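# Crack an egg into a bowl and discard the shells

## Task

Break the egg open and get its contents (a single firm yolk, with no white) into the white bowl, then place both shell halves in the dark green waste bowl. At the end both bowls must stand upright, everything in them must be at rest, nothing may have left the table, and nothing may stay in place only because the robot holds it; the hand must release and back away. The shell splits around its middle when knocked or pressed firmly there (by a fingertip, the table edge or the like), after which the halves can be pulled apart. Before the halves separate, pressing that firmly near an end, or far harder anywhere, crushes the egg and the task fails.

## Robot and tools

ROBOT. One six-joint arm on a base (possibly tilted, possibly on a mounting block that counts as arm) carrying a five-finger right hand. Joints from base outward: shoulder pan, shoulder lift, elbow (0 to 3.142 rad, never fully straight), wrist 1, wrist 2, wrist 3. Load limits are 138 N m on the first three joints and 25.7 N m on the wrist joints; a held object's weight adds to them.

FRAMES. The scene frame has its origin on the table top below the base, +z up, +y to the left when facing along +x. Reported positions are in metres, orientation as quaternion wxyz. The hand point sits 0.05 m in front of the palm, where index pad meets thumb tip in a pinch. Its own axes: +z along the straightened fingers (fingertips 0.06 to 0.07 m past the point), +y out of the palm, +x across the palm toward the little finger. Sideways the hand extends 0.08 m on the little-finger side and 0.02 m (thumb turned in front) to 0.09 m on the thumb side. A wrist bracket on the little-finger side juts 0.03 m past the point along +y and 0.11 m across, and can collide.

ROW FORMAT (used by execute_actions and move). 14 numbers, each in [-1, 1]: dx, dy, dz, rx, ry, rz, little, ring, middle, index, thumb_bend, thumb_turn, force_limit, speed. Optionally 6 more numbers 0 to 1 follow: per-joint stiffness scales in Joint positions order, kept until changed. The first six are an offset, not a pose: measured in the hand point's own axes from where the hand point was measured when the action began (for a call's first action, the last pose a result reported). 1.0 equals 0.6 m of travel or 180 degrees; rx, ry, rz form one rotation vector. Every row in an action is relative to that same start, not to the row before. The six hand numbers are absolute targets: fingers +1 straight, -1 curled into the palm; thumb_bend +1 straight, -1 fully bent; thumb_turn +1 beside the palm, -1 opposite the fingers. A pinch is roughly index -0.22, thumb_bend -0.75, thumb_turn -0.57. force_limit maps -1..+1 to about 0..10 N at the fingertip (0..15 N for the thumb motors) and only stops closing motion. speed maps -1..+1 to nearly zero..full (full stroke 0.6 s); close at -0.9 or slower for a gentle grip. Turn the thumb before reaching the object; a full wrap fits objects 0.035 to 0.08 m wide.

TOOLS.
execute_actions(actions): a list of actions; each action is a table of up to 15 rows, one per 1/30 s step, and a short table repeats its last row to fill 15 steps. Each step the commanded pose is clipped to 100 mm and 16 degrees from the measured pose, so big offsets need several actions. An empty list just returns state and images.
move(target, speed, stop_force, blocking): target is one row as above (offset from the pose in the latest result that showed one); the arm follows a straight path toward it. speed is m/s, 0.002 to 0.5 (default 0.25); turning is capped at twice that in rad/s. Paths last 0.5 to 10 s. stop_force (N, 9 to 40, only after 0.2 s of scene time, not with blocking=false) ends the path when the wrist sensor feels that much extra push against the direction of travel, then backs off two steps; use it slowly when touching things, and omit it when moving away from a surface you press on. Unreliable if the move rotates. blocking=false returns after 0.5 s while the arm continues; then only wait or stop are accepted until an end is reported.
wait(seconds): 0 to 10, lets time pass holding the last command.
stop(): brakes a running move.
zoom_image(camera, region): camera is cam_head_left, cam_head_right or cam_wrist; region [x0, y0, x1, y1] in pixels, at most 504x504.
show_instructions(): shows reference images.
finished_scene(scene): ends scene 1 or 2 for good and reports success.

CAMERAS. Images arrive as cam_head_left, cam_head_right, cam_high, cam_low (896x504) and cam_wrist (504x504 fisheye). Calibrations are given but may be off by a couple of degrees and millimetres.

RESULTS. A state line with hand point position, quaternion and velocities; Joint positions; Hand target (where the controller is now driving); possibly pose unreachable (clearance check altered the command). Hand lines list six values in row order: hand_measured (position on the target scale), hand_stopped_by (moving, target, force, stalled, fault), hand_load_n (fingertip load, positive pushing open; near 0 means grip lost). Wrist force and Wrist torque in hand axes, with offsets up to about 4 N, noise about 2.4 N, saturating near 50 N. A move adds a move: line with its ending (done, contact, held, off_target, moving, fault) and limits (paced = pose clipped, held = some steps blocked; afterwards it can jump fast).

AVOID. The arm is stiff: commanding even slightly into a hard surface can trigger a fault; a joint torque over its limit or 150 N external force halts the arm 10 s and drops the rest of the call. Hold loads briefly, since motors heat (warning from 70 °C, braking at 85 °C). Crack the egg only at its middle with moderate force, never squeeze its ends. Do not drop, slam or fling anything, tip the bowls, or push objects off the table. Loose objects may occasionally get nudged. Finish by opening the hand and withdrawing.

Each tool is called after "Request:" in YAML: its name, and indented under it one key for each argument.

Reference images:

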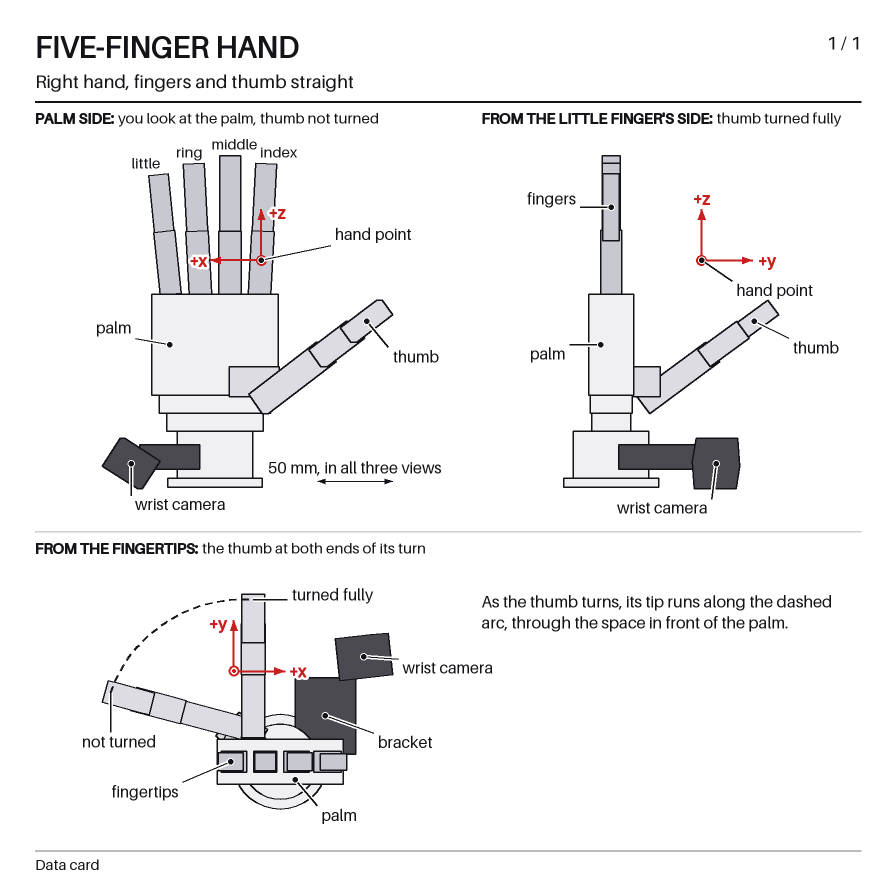

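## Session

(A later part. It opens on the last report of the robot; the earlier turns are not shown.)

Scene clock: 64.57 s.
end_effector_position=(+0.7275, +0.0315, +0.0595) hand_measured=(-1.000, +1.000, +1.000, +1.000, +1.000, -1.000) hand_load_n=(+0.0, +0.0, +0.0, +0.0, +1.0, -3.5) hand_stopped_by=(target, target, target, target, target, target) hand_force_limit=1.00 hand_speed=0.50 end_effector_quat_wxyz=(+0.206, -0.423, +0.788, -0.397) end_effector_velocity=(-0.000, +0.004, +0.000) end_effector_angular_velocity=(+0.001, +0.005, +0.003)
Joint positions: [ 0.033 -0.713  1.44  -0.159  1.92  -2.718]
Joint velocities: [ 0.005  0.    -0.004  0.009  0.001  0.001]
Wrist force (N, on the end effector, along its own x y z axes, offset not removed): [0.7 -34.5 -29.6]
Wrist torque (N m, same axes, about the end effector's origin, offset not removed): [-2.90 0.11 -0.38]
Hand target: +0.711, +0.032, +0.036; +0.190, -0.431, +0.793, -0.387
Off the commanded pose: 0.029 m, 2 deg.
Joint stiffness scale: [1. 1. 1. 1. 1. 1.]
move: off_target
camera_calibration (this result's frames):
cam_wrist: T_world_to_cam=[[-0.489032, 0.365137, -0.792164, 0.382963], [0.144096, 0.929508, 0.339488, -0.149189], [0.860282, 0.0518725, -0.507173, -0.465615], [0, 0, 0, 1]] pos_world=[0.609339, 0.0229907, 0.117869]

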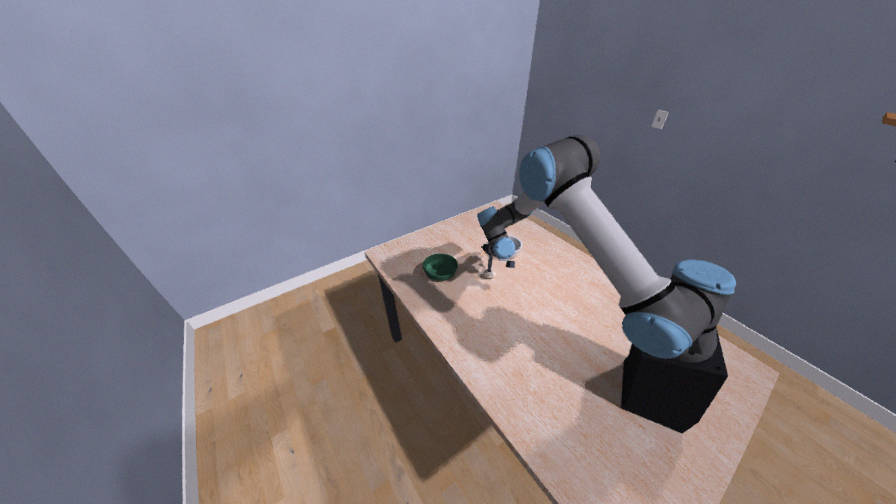

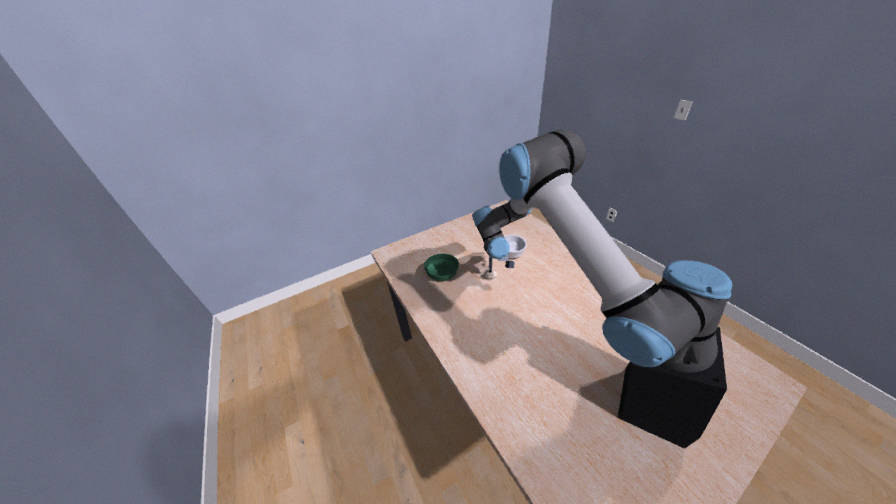

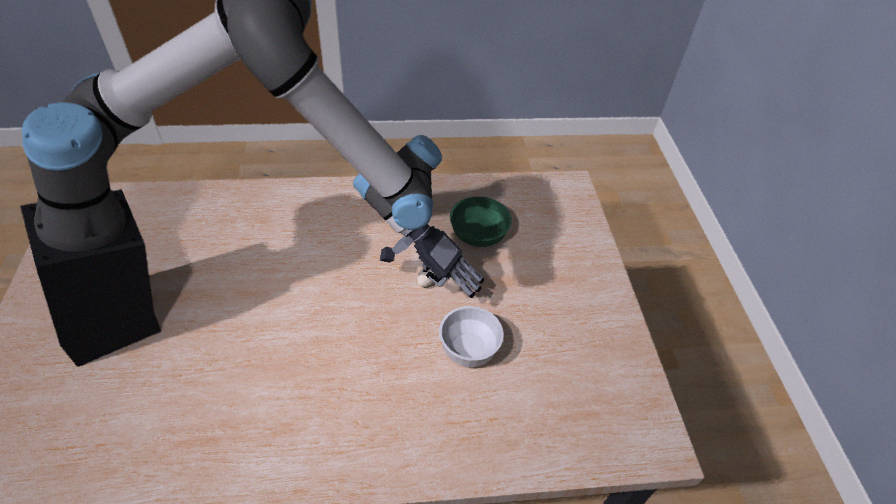

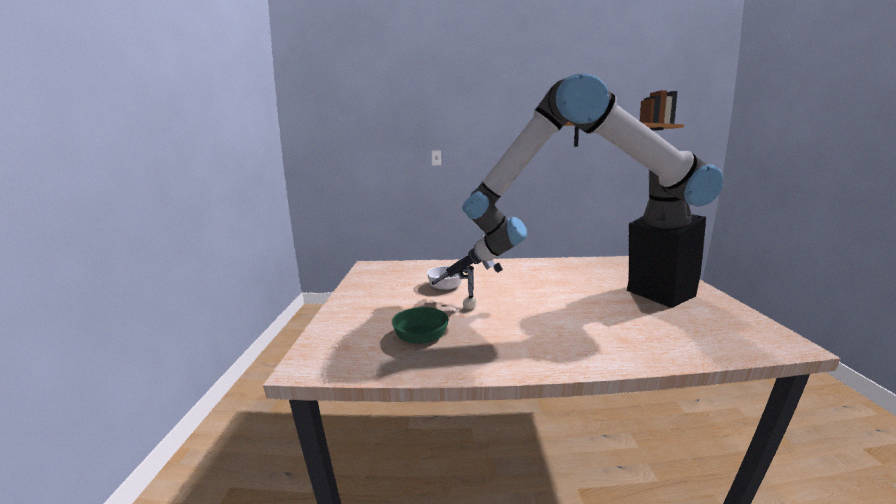

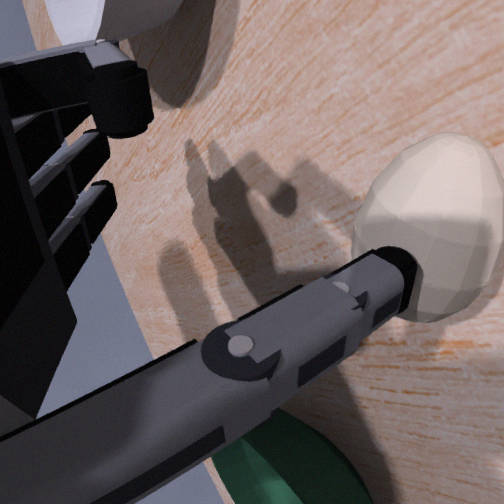

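Request:
execute_actions:
  actions:
    - [[0.017,0.047,0.007,-0.010,0.004,-0.005,-1,1,1,1,1,-1,1,0.5],[0.017,0.047,0.007,-0.010,0.004,-0.005,-1,1,1,1,1,-1,1,0.5],[0.017,0.047,0.007,-0.010,0.004,-0.005,-1,1,1,1,1,-1,1,0.5],[0.02,0.052,0.0085,-0.011,0.0045,-0.0055,-1,1,1,1,1,-1,1,0.5],[0.02,0.052,0.0085,-0.011,0.0045,-0.0055,-1,1,1,1,1,-1,1,0.5],[0.02,0.052,0.0085,-0.011,0.0045,-0.0055,-1,1,1,1,1,-1,1,0.5],[0.023,0.056,0.01,-0.012,0.005,-0.006,-1,1,1,1,1,-1,1,0.5]]

Scene clock: 65.27 s.
end_effector_position=(+0.7293, +0.0307, +0.0596) hand_measured=(-1.000, +1.000, +1.000, +1.000, +1.000, -1.000) hand_load_n=(+0.0, +0.0, +0.0, +0.0, +1.0, -6.5) hand_stopped_by=(target, target, target, target, target, target) hand_force_limit=1.00 hand_speed=0.50 end_effector_quat_wxyz=(+0.208, -0.423, +0.787, -0.399) end_effector_velocity=(+0.001, -0.006, -0.000) end_effector_angular_velocity=(-0.005, -0.004, -0.004)
Joint positions: [ 0.033 -0.713  1.44  -0.168  1.921 -2.72 ]
Joint velocities: [-0.008  0.001  0.002 -0.008 -0.001 -0.005]
Wrist force (N, on the end effector, along its own x y z axes, offset not removed): [2.1 -42.5 -36.0]
Wrist torque (N m, same axes, about the end effector's origin, offset not removed): [-3.38 0.24 -0.66]
Hand target: +0.706, +0.029, +0.030; +0.188, -0.431, +0.793, -0.387
Off the commanded pose: 0.038 m, 3 deg.
Joint stiffness scale: [1. 1. 1. 1. 1. 1.]
camera_calibration (this result's frames):
cam_wrist: T_world_to_cam=[[-0.48453, 0.362101, -0.796312, 0.38128], [0.140547, 0.930704, 0.337694, -0.146106], [0.86341, 0.0517038, -0.501846, -0.469618], [0, 0, 0, 1]] pos_world=[0.610749, 0.0222003, 0.11728]

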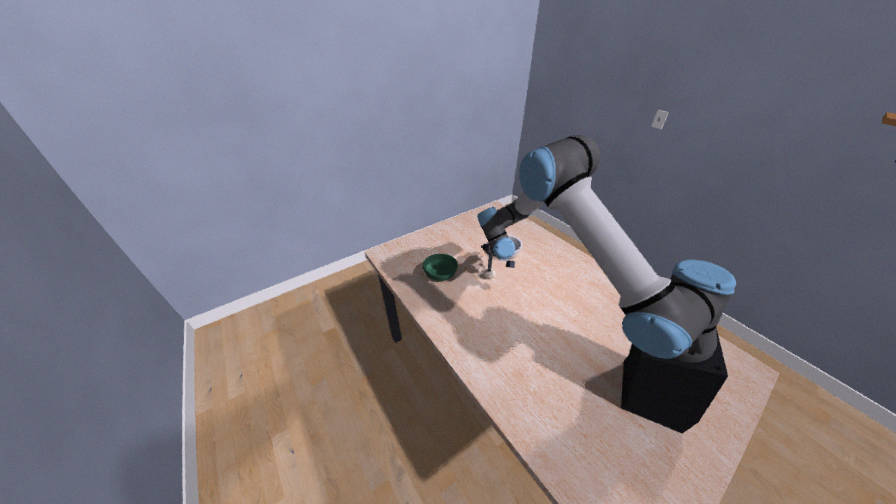

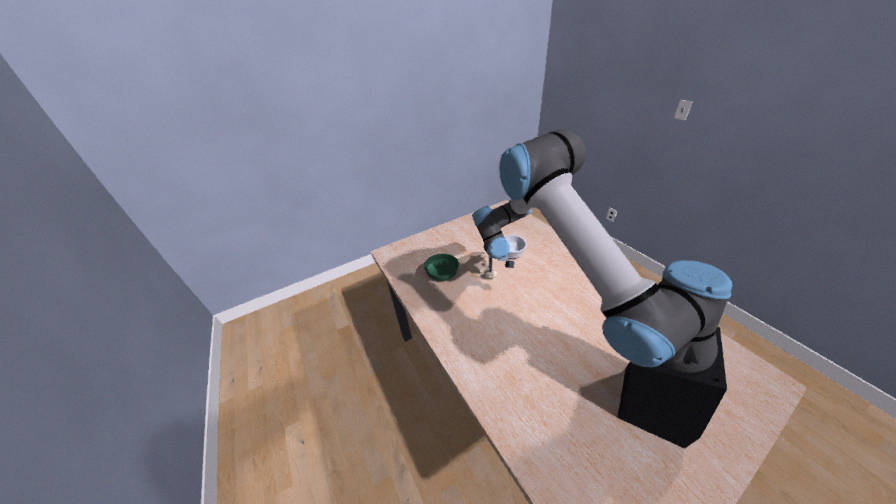

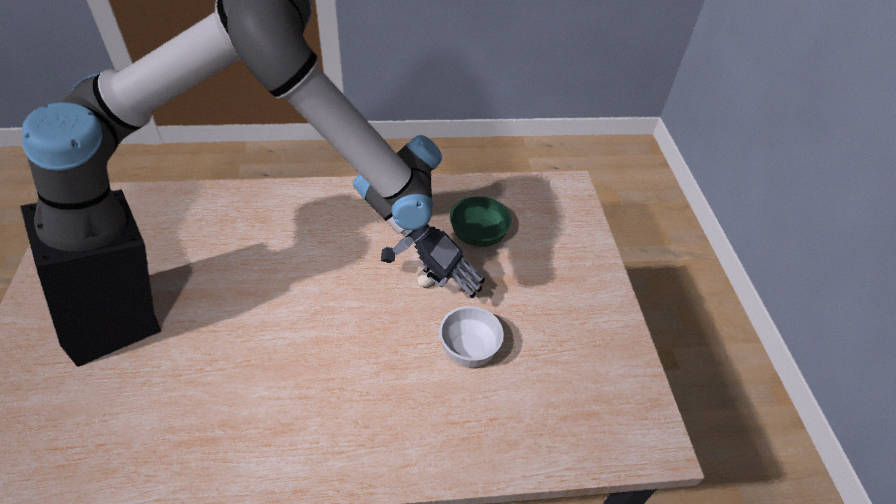

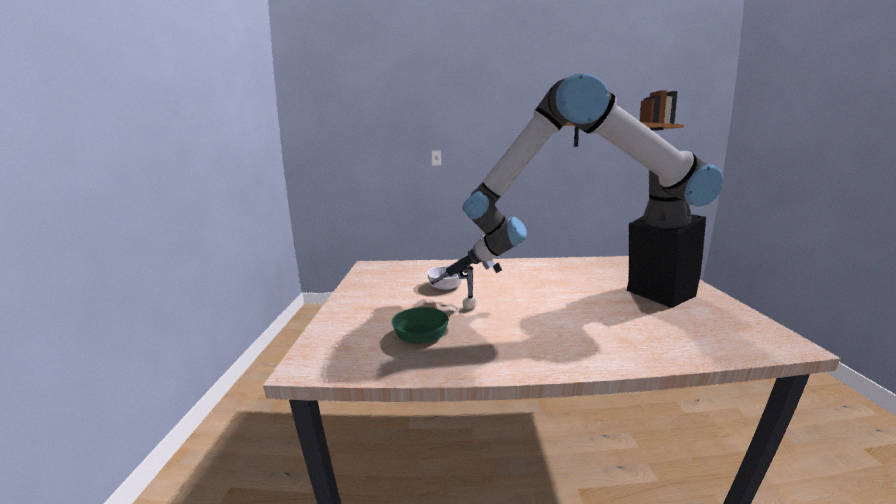

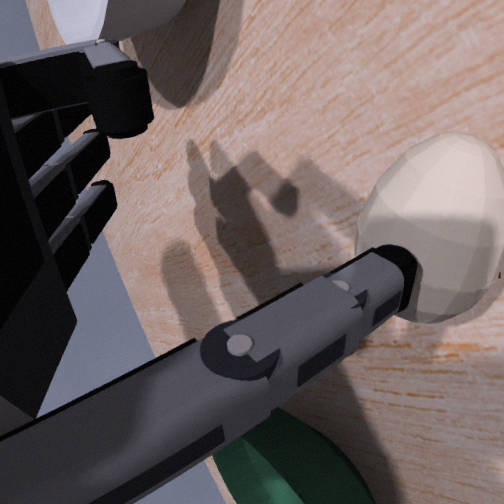

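Something dark at the egg's right edge; zoom.

Request:
zoom_image:
  camera: "cam_wrist"
  region: [344,120,504,340]

Request:
zoom_image:
  camera: "cam_head_left"
  region: [465,255,510,290]

Region (344, 120, 504, 340) of cam_wrist's 504x504 image, scaled by 2.291, with more detail than that image has; it fills the left 367 columns of this view, and the rest is white.

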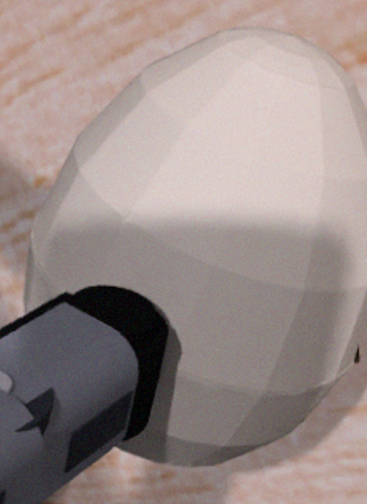

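Region (465, 255, 510, 290) of cam_head_left's 896x504 image, scaled by 11.200, with more detail than that image has.

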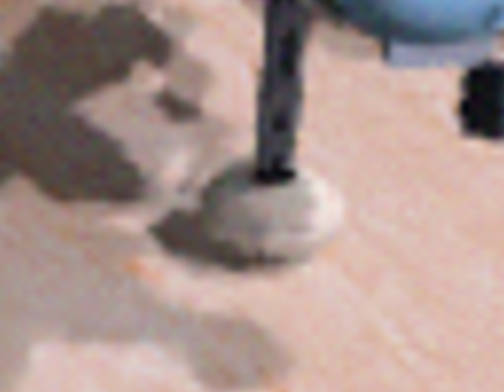

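Request:
execute_actions:
  actions:
    - [[0.015,0.04,0.006,-0.009,0.004,-0.004,-1,1,1,1,1,-1,1,0.5],[0.012,0.03,0.005,-0.007,0.003,-0.003,-1,1,1,1,1,-1,1,0.5],[0.012,0.03,0.005,-0.007,0.003,-0.003,-1,1,1,1,1,-1,1,0.5],[0.008,0.02,0.003,-0.004,0.002,-0.002,-1,1,1,1,1,-1,1,0.5],[0.008,0.02,0.003,-0.004,0.002,-0.002,-1,1,1,1,1,-1,1,0.5],[0.004,0.01,0.002,-0.002,0.001,-0.001,-1,1,1,1,1,-1,1,0.5],[0.004,0.01,0.002,-0.002,0.001,-0.001,-1,1,1,1,1,-1,1,0.5],[0,0,0,0,0,0,-1,1,1,1,1,-1,1,0.5]]
    - [[0,-0.01,-0.008,0,0,0,-1,1,1,1,1,-1,1,0.5],[0,-0.01,-0.008,0,0,0,-1,1,1,1,1,-1,1,0.5],[0,-0.01,-0.008,0,0,0,-1,1,1,1,1,-1,1,0.5],[0,-0.02,-0.016,0,0,0,-1,1,1,1,1,-1,1,0.5],[0,-0.02,-0.016,0,0,0,-1,1,1,1,1,-1,1,0.5],[0,-0.03,-0.024,0,0,0,-1,1,1,1,1,-1,1,0.5]]
    - [[0,0.03,-0.07,0,0,0,-1,1,1,1,1,-1,1,0.5]]
    - [[0,0,0,0,0,0,-1,1,1,1,1,-1,1,0.5]]

Scene clock: 67.63 s.
end_effector_position=(+0.6975, +0.0549, +0.0938) hand_measured=(-1.000, +1.000, +1.000, +1.000, +1.000, -1.000) hand_load_n=(+0.0, +0.0, +0.0, +0.0, +0.0, +0.0) hand_stopped_by=(target, target, target, target, target, target) hand_force_limit=1.00 hand_speed=0.50 end_effector_quat_wxyz=(+0.211, -0.422, +0.785, -0.401) end_effector_velocity=(-0.001, -0.000, -0.000) end_effector_angular_velocity=(+0.000, +0.002, -0.001)
Joint positions: [ 0.068 -0.82   1.563 -0.184  1.952 -2.701]
Joint velocities: [-0.    -0.     0.001  0.002  0.     0.001]
Wrist force (N, on the end effector, along its own x y z axes, offset not removed): [-0.1 0.6 -1.4]
Wrist torque (N m, same axes, about the end effector's origin, offset not removed): [0.16 -0.15 -0.07]
Hand target: +0.698, +0.055, +0.094; +0.211, -0.422, +0.785, -0.401
Off the commanded pose: 0.001 m, 0 deg.
Joint stiffness scale: [1. 1. 1. 1. 1. 1.]
camera_calibration (this result's frames):
cam_wrist: T_world_to_cam=[[-0.478382, 0.360802, -0.800608, 0.38051], [0.137378, 0.931219, 0.337577, -0.173488], [0.86734, 0.0515046, -0.495045, -0.42966], [0, 0, 0, 1]] pos_world=[0.578524, 0.0463964, 0.150504]

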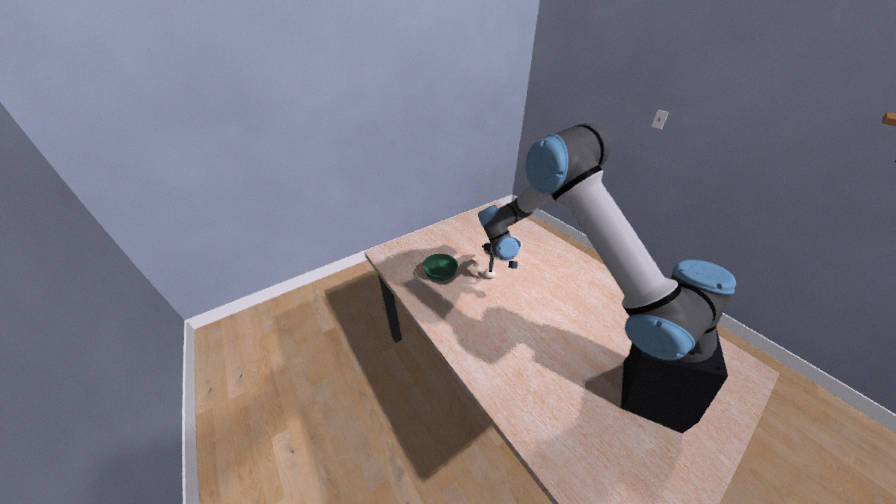

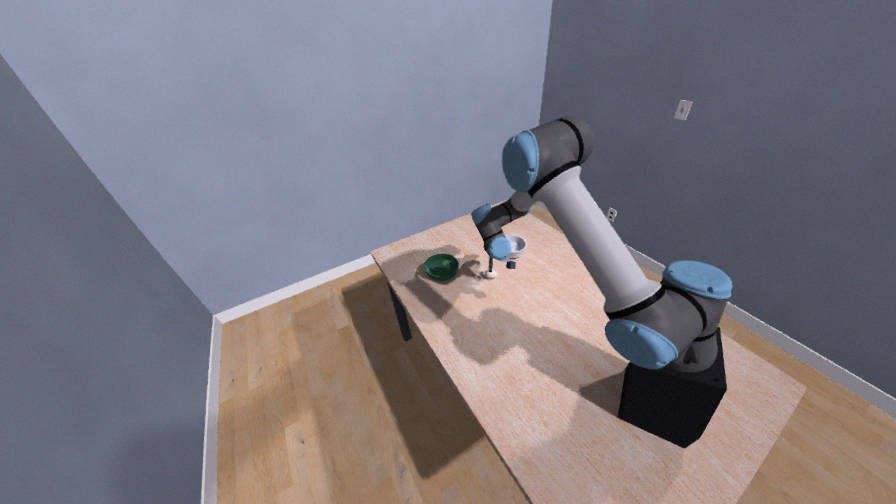

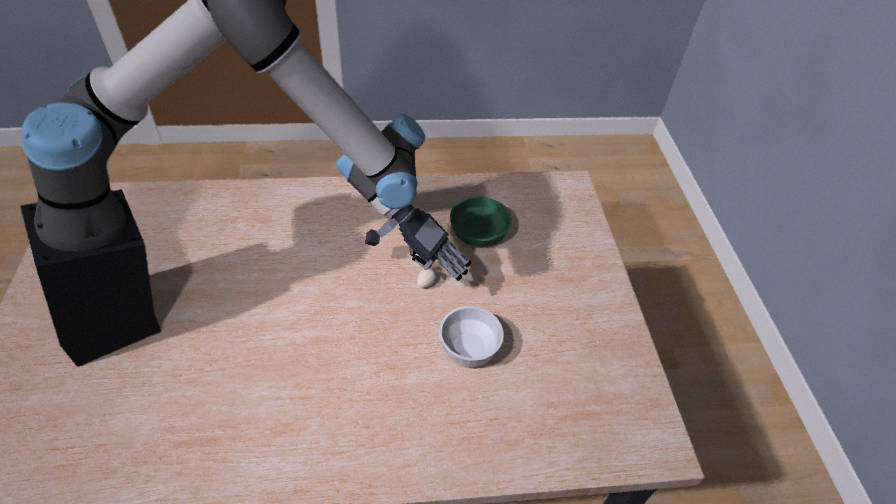

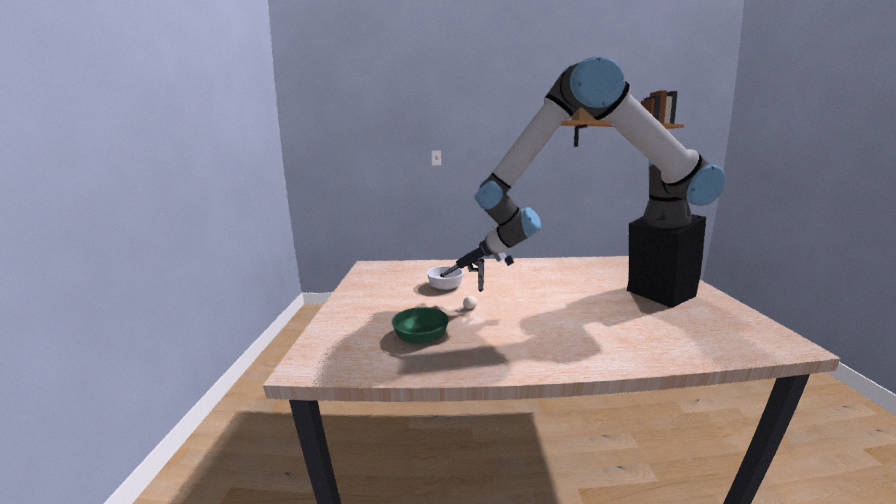

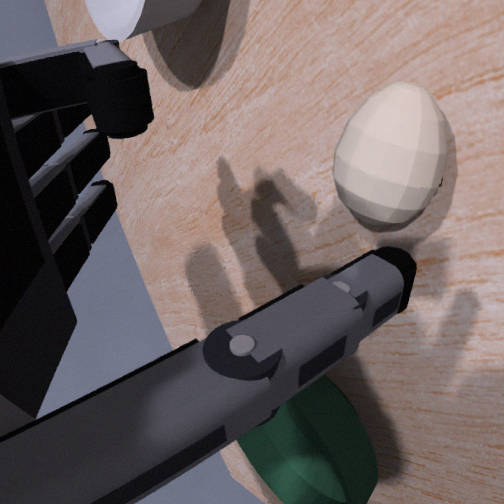

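Request:
move:
  target: [0.009,0.0195,-0.025,0,0,0,-1,0.5,1,0.5,0.1,-1,1,0.5]
  speed: 0.1

Request:
move:
  target: [0,0.075,0.058,0,0,0,-1,0.5,1,0.5,0.1,-1,1,0.5]
  speed: 0.06

Scene clock: 69.37 s.
end_effector_position=(+0.6801, +0.0597, +0.0929) hand_measured=(-1.000, +0.500, +1.000, +0.500, +0.100, -1.000) hand_load_n=(+0.0, +0.0, +0.0, +0.0, +0.0, +0.0) hand_stopped_by=(target, target, target, target, target, target) hand_force_limit=1.00 hand_speed=0.50 end_effector_quat_wxyz=(+0.211, -0.421, +0.786, -0.401) end_effector_velocity=(-0.001, -0.000, +0.000) end_effector_angular_velocity=(-0.001, -0.005, -0.002)
Joint positions: [ 0.077 -0.84   1.618 -0.216  1.96  -2.695]
Joint velocities: [ 0.    -0.003  0.009 -0.01   0.003  0.001]
Wrist force (N, on the end effector, along its own x y z axes, offset not removed): [0.1 -2.0 -1.2]
Wrist torque (N m, same axes, about the end effector's origin, offset not removed): [-0.26 -0.24 -0.01]
Hand target: +0.679, +0.061, +0.093; +0.211, -0.422, +0.785, -0.401
Off the commanded pose: 0.002 m, 0 deg.
Joint stiffness scale: [1. 1. 1. 1. 1. 1.]
move: done
camera_calibration (this result's frames):
cam_wrist: T_world_to_cam=[[-0.478278, 0.361173, -0.800503, 0.369665], [0.138089, 0.931107, 0.337595, -0.175716], [0.867284, 0.0509241, -0.495202, -0.415184], [0, 0, 0, 1]] pos_world=[0.56115, 0.0512401, 0.149639]

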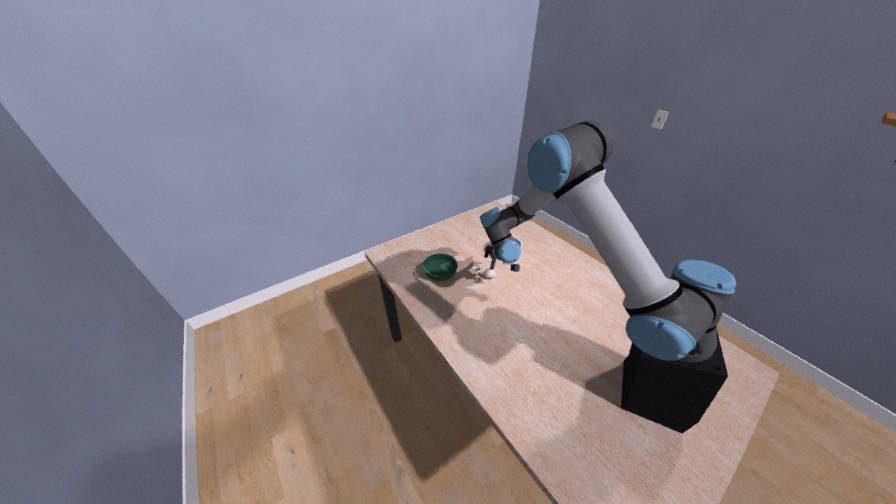

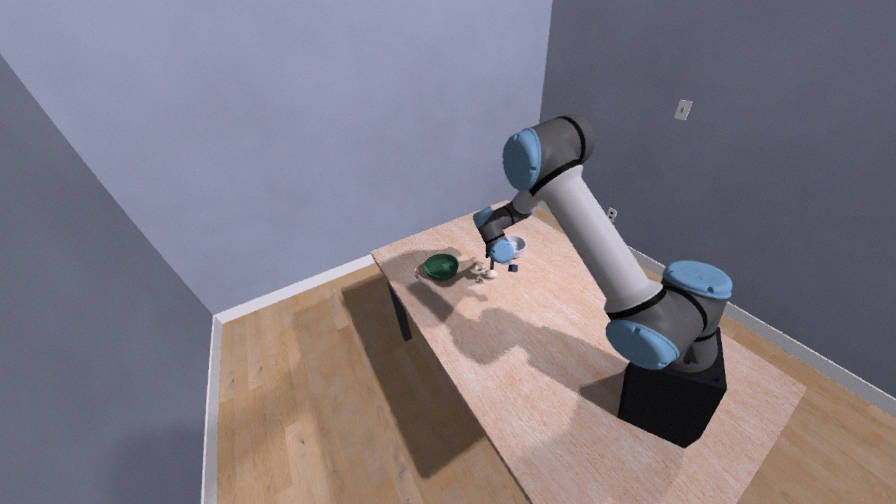

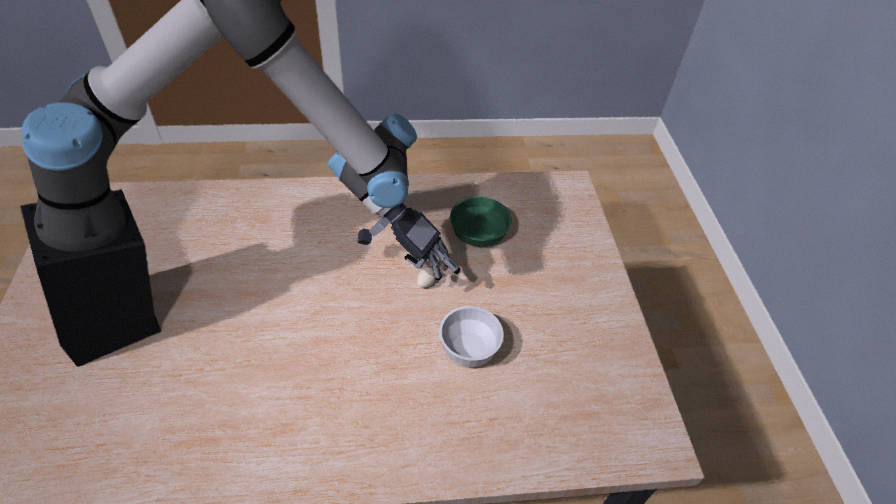

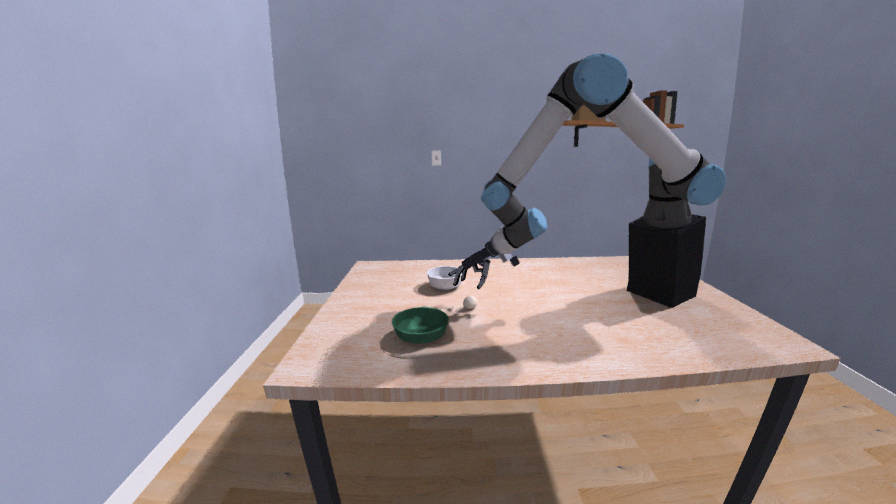

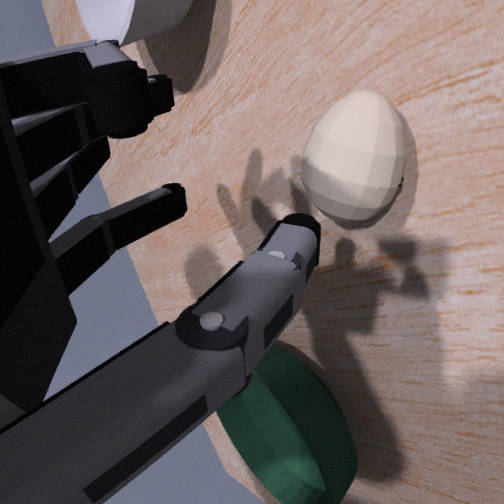

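Scene clock: 70.80 s.
end_effector_position=(+0.6797, +0.0573, +0.0365) hand_measured=(-1.000, +0.500, +1.000, +0.500, +0.100, -1.000) hand_load_n=(+0.0, +0.0, +0.0, +0.0, +0.0, +0.0) hand_stopped_by=(target, target, target, target, target, target) hand_force_limit=1.00 hand_speed=0.50 end_effector_quat_wxyz=(+0.210, -0.421, +0.786, -0.401) end_effector_velocity=(+0.003, +0.001, -0.000) end_effector_angular_velocity=(+0.001, -0.007, +0.001)
Joint positions: [ 0.084 -0.726  1.58  -0.289  1.967 -2.69 ]
Joint velocities: [ 0.001  0.004 -0.005 -0.004 -0.001  0.001]
Wrist force (N, on the end effector, along its own x y z axes, offset not removed): [-1.5 -3.5 0.4]
Wrist torque (N m, same axes, about the end effector's origin, offset not removed): [-0.60 0.09 -0.24]
Hand target: +0.681, +0.059, +0.036; +0.211, -0.421, +0.786, -0.401
Off the commanded pose: 0.002 m, 0 deg.
Joint stiffness scale: [1. 1. 1. 1. 1. 1.]
move: done
camera_calibration (this result's frames):
cam_wrist: T_world_to_cam=[[-0.479841, 0.361729, -0.799315, 0.326229], [0.139935, 0.930942, 0.337292, -0.155665], [0.866124, 0.0499938, -0.497323, -0.441733], [0, 0, 0, 1]] pos_world=[0.560917, 0.0489924, 0.0935806]

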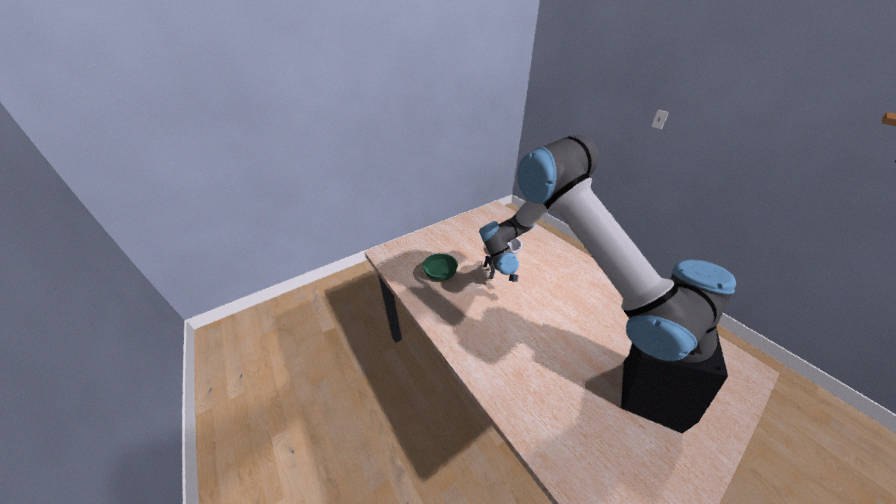

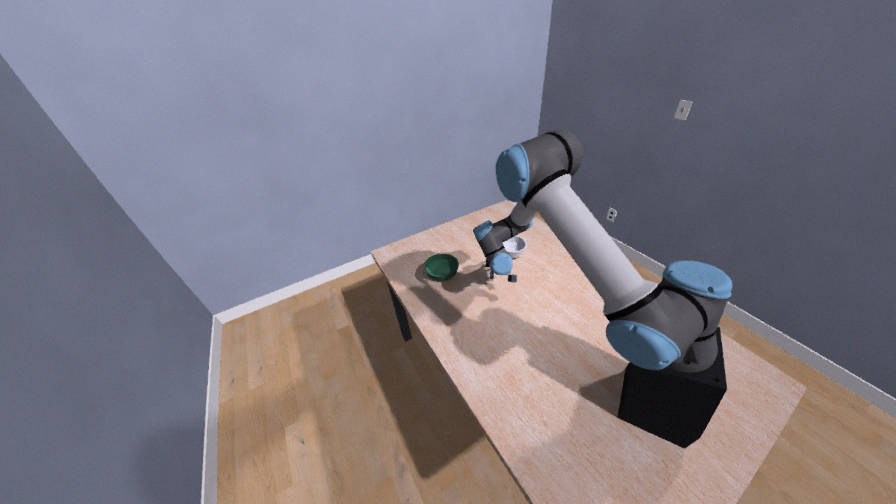

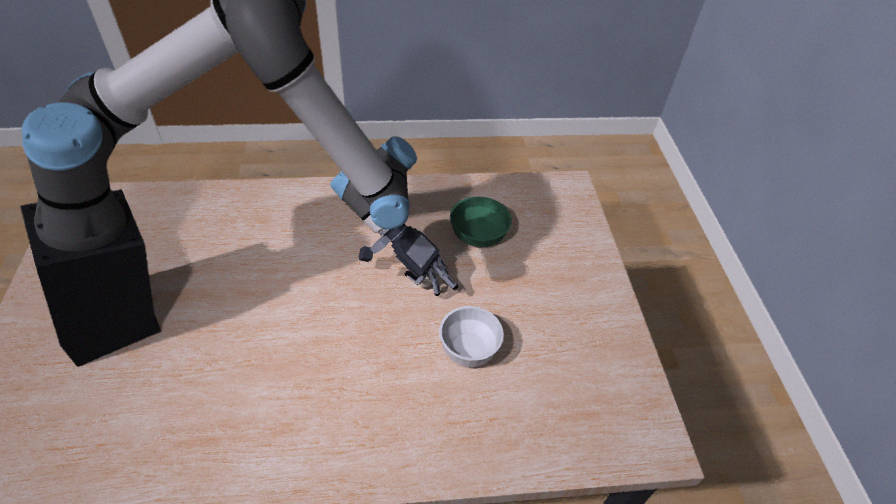

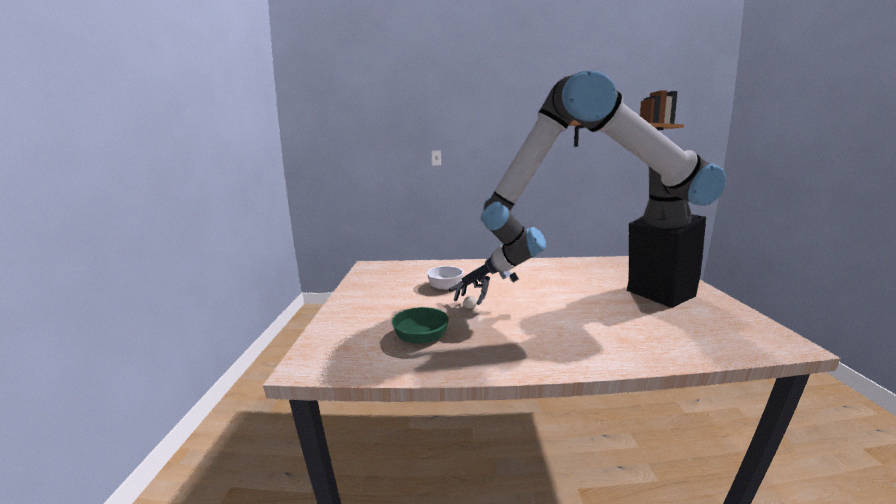

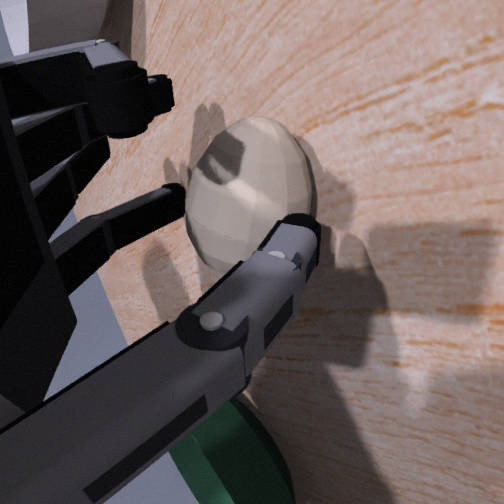

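Request:
move:
  target: [-0.003,0.015,0.012,0,0,0,-1,0.5,1,0.5,0.1,-1,1,0.5]
  speed: 0.03

Request:
zoom_image:
  camera: "cam_low"
  region: [430,260,510,325]

Request:
zoom_image:
  camera: "cam_high"
  region: [370,220,490,320]

Scene clock: 71.80 s.
end_effector_position=(+0.6796, +0.0573, +0.0254) hand_measured=(-1.000, +0.500, +1.000, +0.500, +0.100, -1.000) hand_load_n=(+0.0, +0.0, +0.0, +0.0, +0.0, +0.0) hand_stopped_by=(target, target, target, target, target, target) hand_force_limit=1.00 hand_speed=0.50 end_effector_quat_wxyz=(+0.208, -0.422, +0.787, -0.400) end_effector_velocity=(+0.001, -0.000, -0.001) end_effector_angular_velocity=(-0.001, -0.003, -0.001)
Joint positions: [ 0.086 -0.702  1.569 -0.297  1.969 -2.688]
Joint velocities: [ 0.001  0.004 -0.004 -0.003  0.002  0.001]
Wrist force (N, on the end effector, along its own x y z axes, offset not removed): [-0.7 -1.5 -2.5]
Wrist torque (N m, same axes, about the end effector's origin, offset not removed): [-0.23 0.01 -0.08]
Hand target: +0.681, +0.058, +0.025; +0.210, -0.421, +0.786, -0.401
Off the commanded pose: 0.002 m, 0 deg.
Joint stiffness scale: [1. 1. 1. 1. 1. 1.]
move: done
camera_calibration (this result's frames):
cam_wrist: T_world_to_cam=[[-0.481445, 0.36225, -0.798114, 0.318358], [0.141712, 0.930785, 0.336983, -0.153041], [0.864944, 0.0491368, -0.499457, -0.446279], [0, 0, 0, 1]] pos_world=[0.560966, 0.0490519, 0.0827603]

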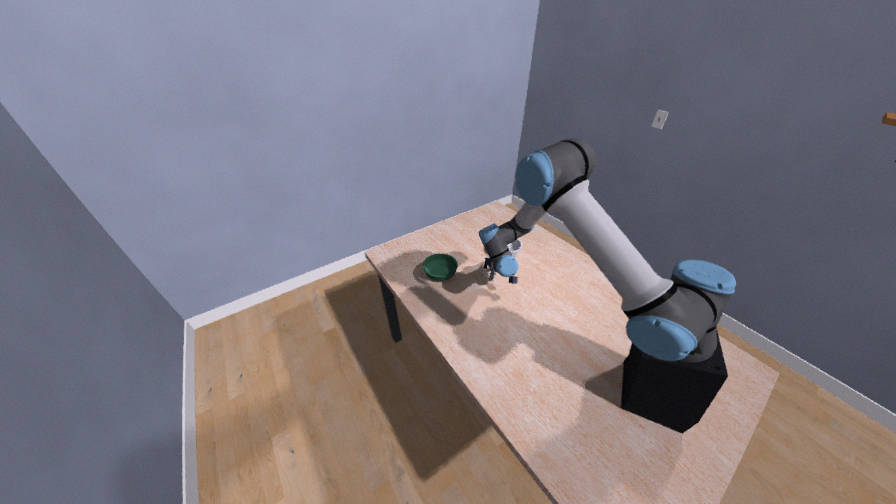

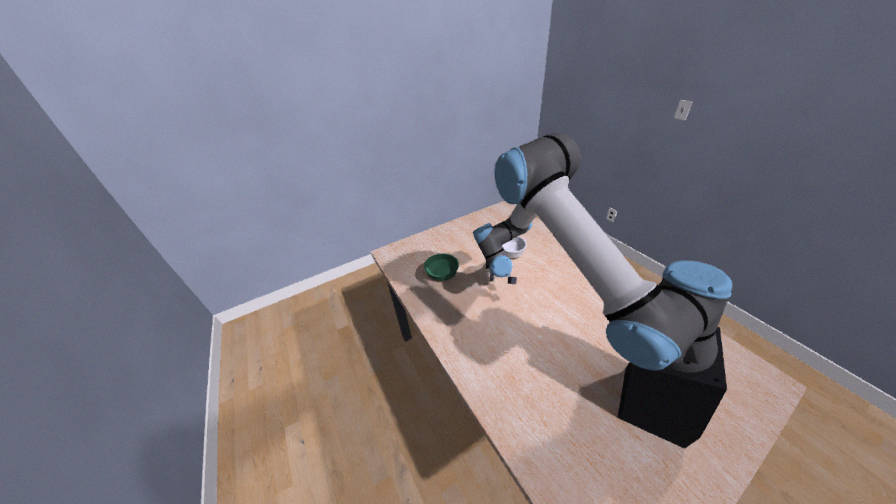

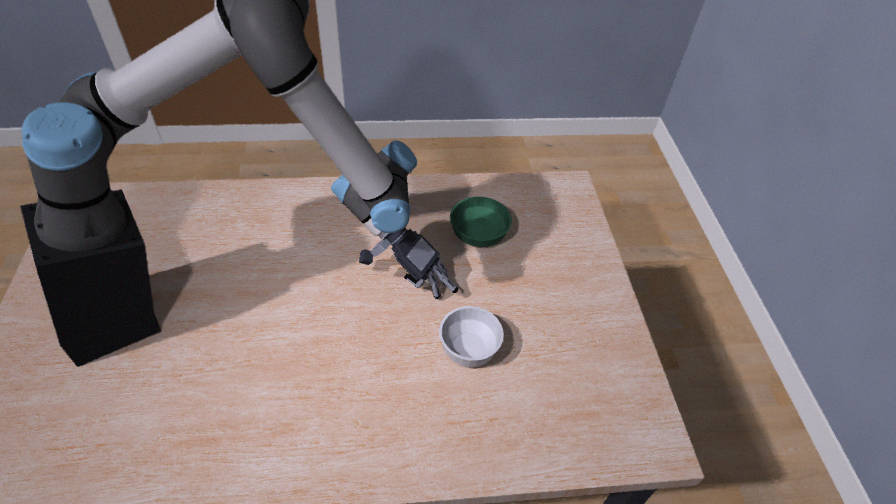

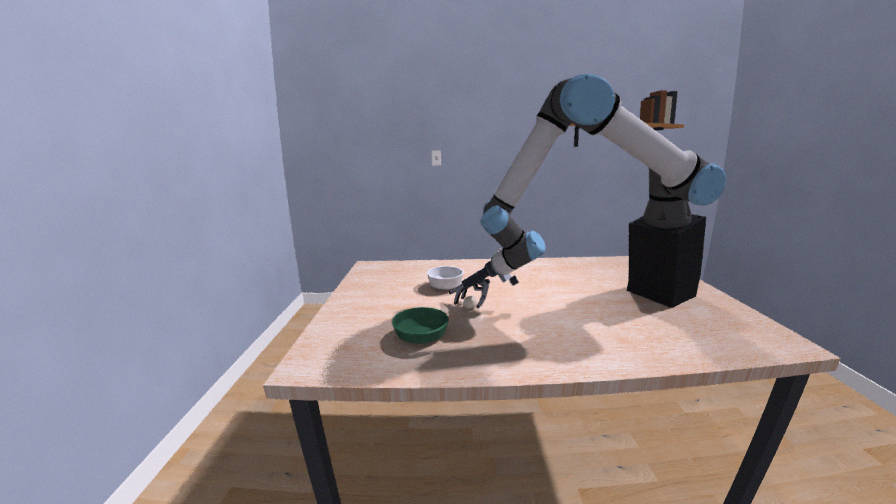

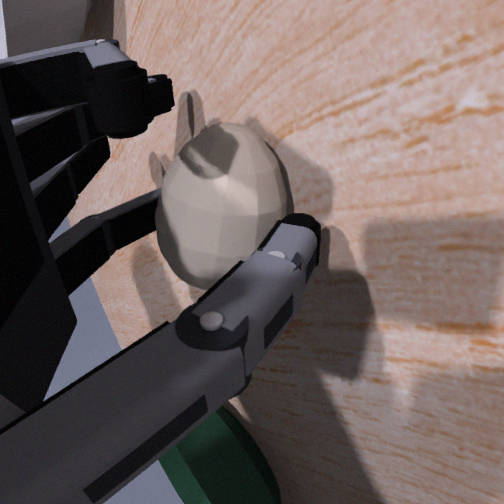

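Region (430, 260, 510, 325) of cam_low's 896x504 image, scaled by 6.300, with more detail than that image has; it fills the top 410 rows of this view, and the rest is white.

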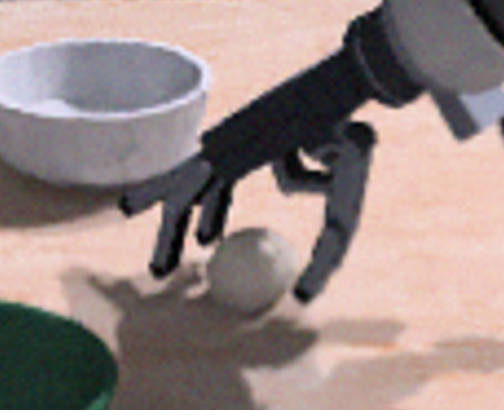

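Region (370, 220, 490, 320) of cam_high's 896x504 image, scaled by 4.200, with more detail than that image has.

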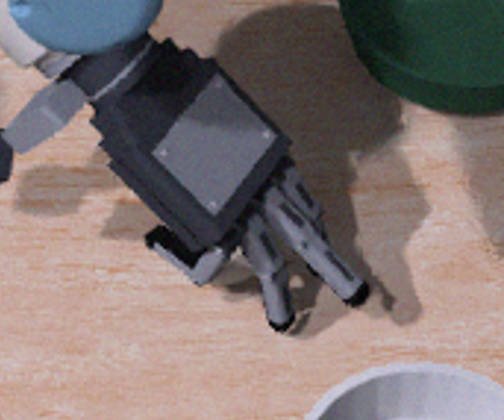

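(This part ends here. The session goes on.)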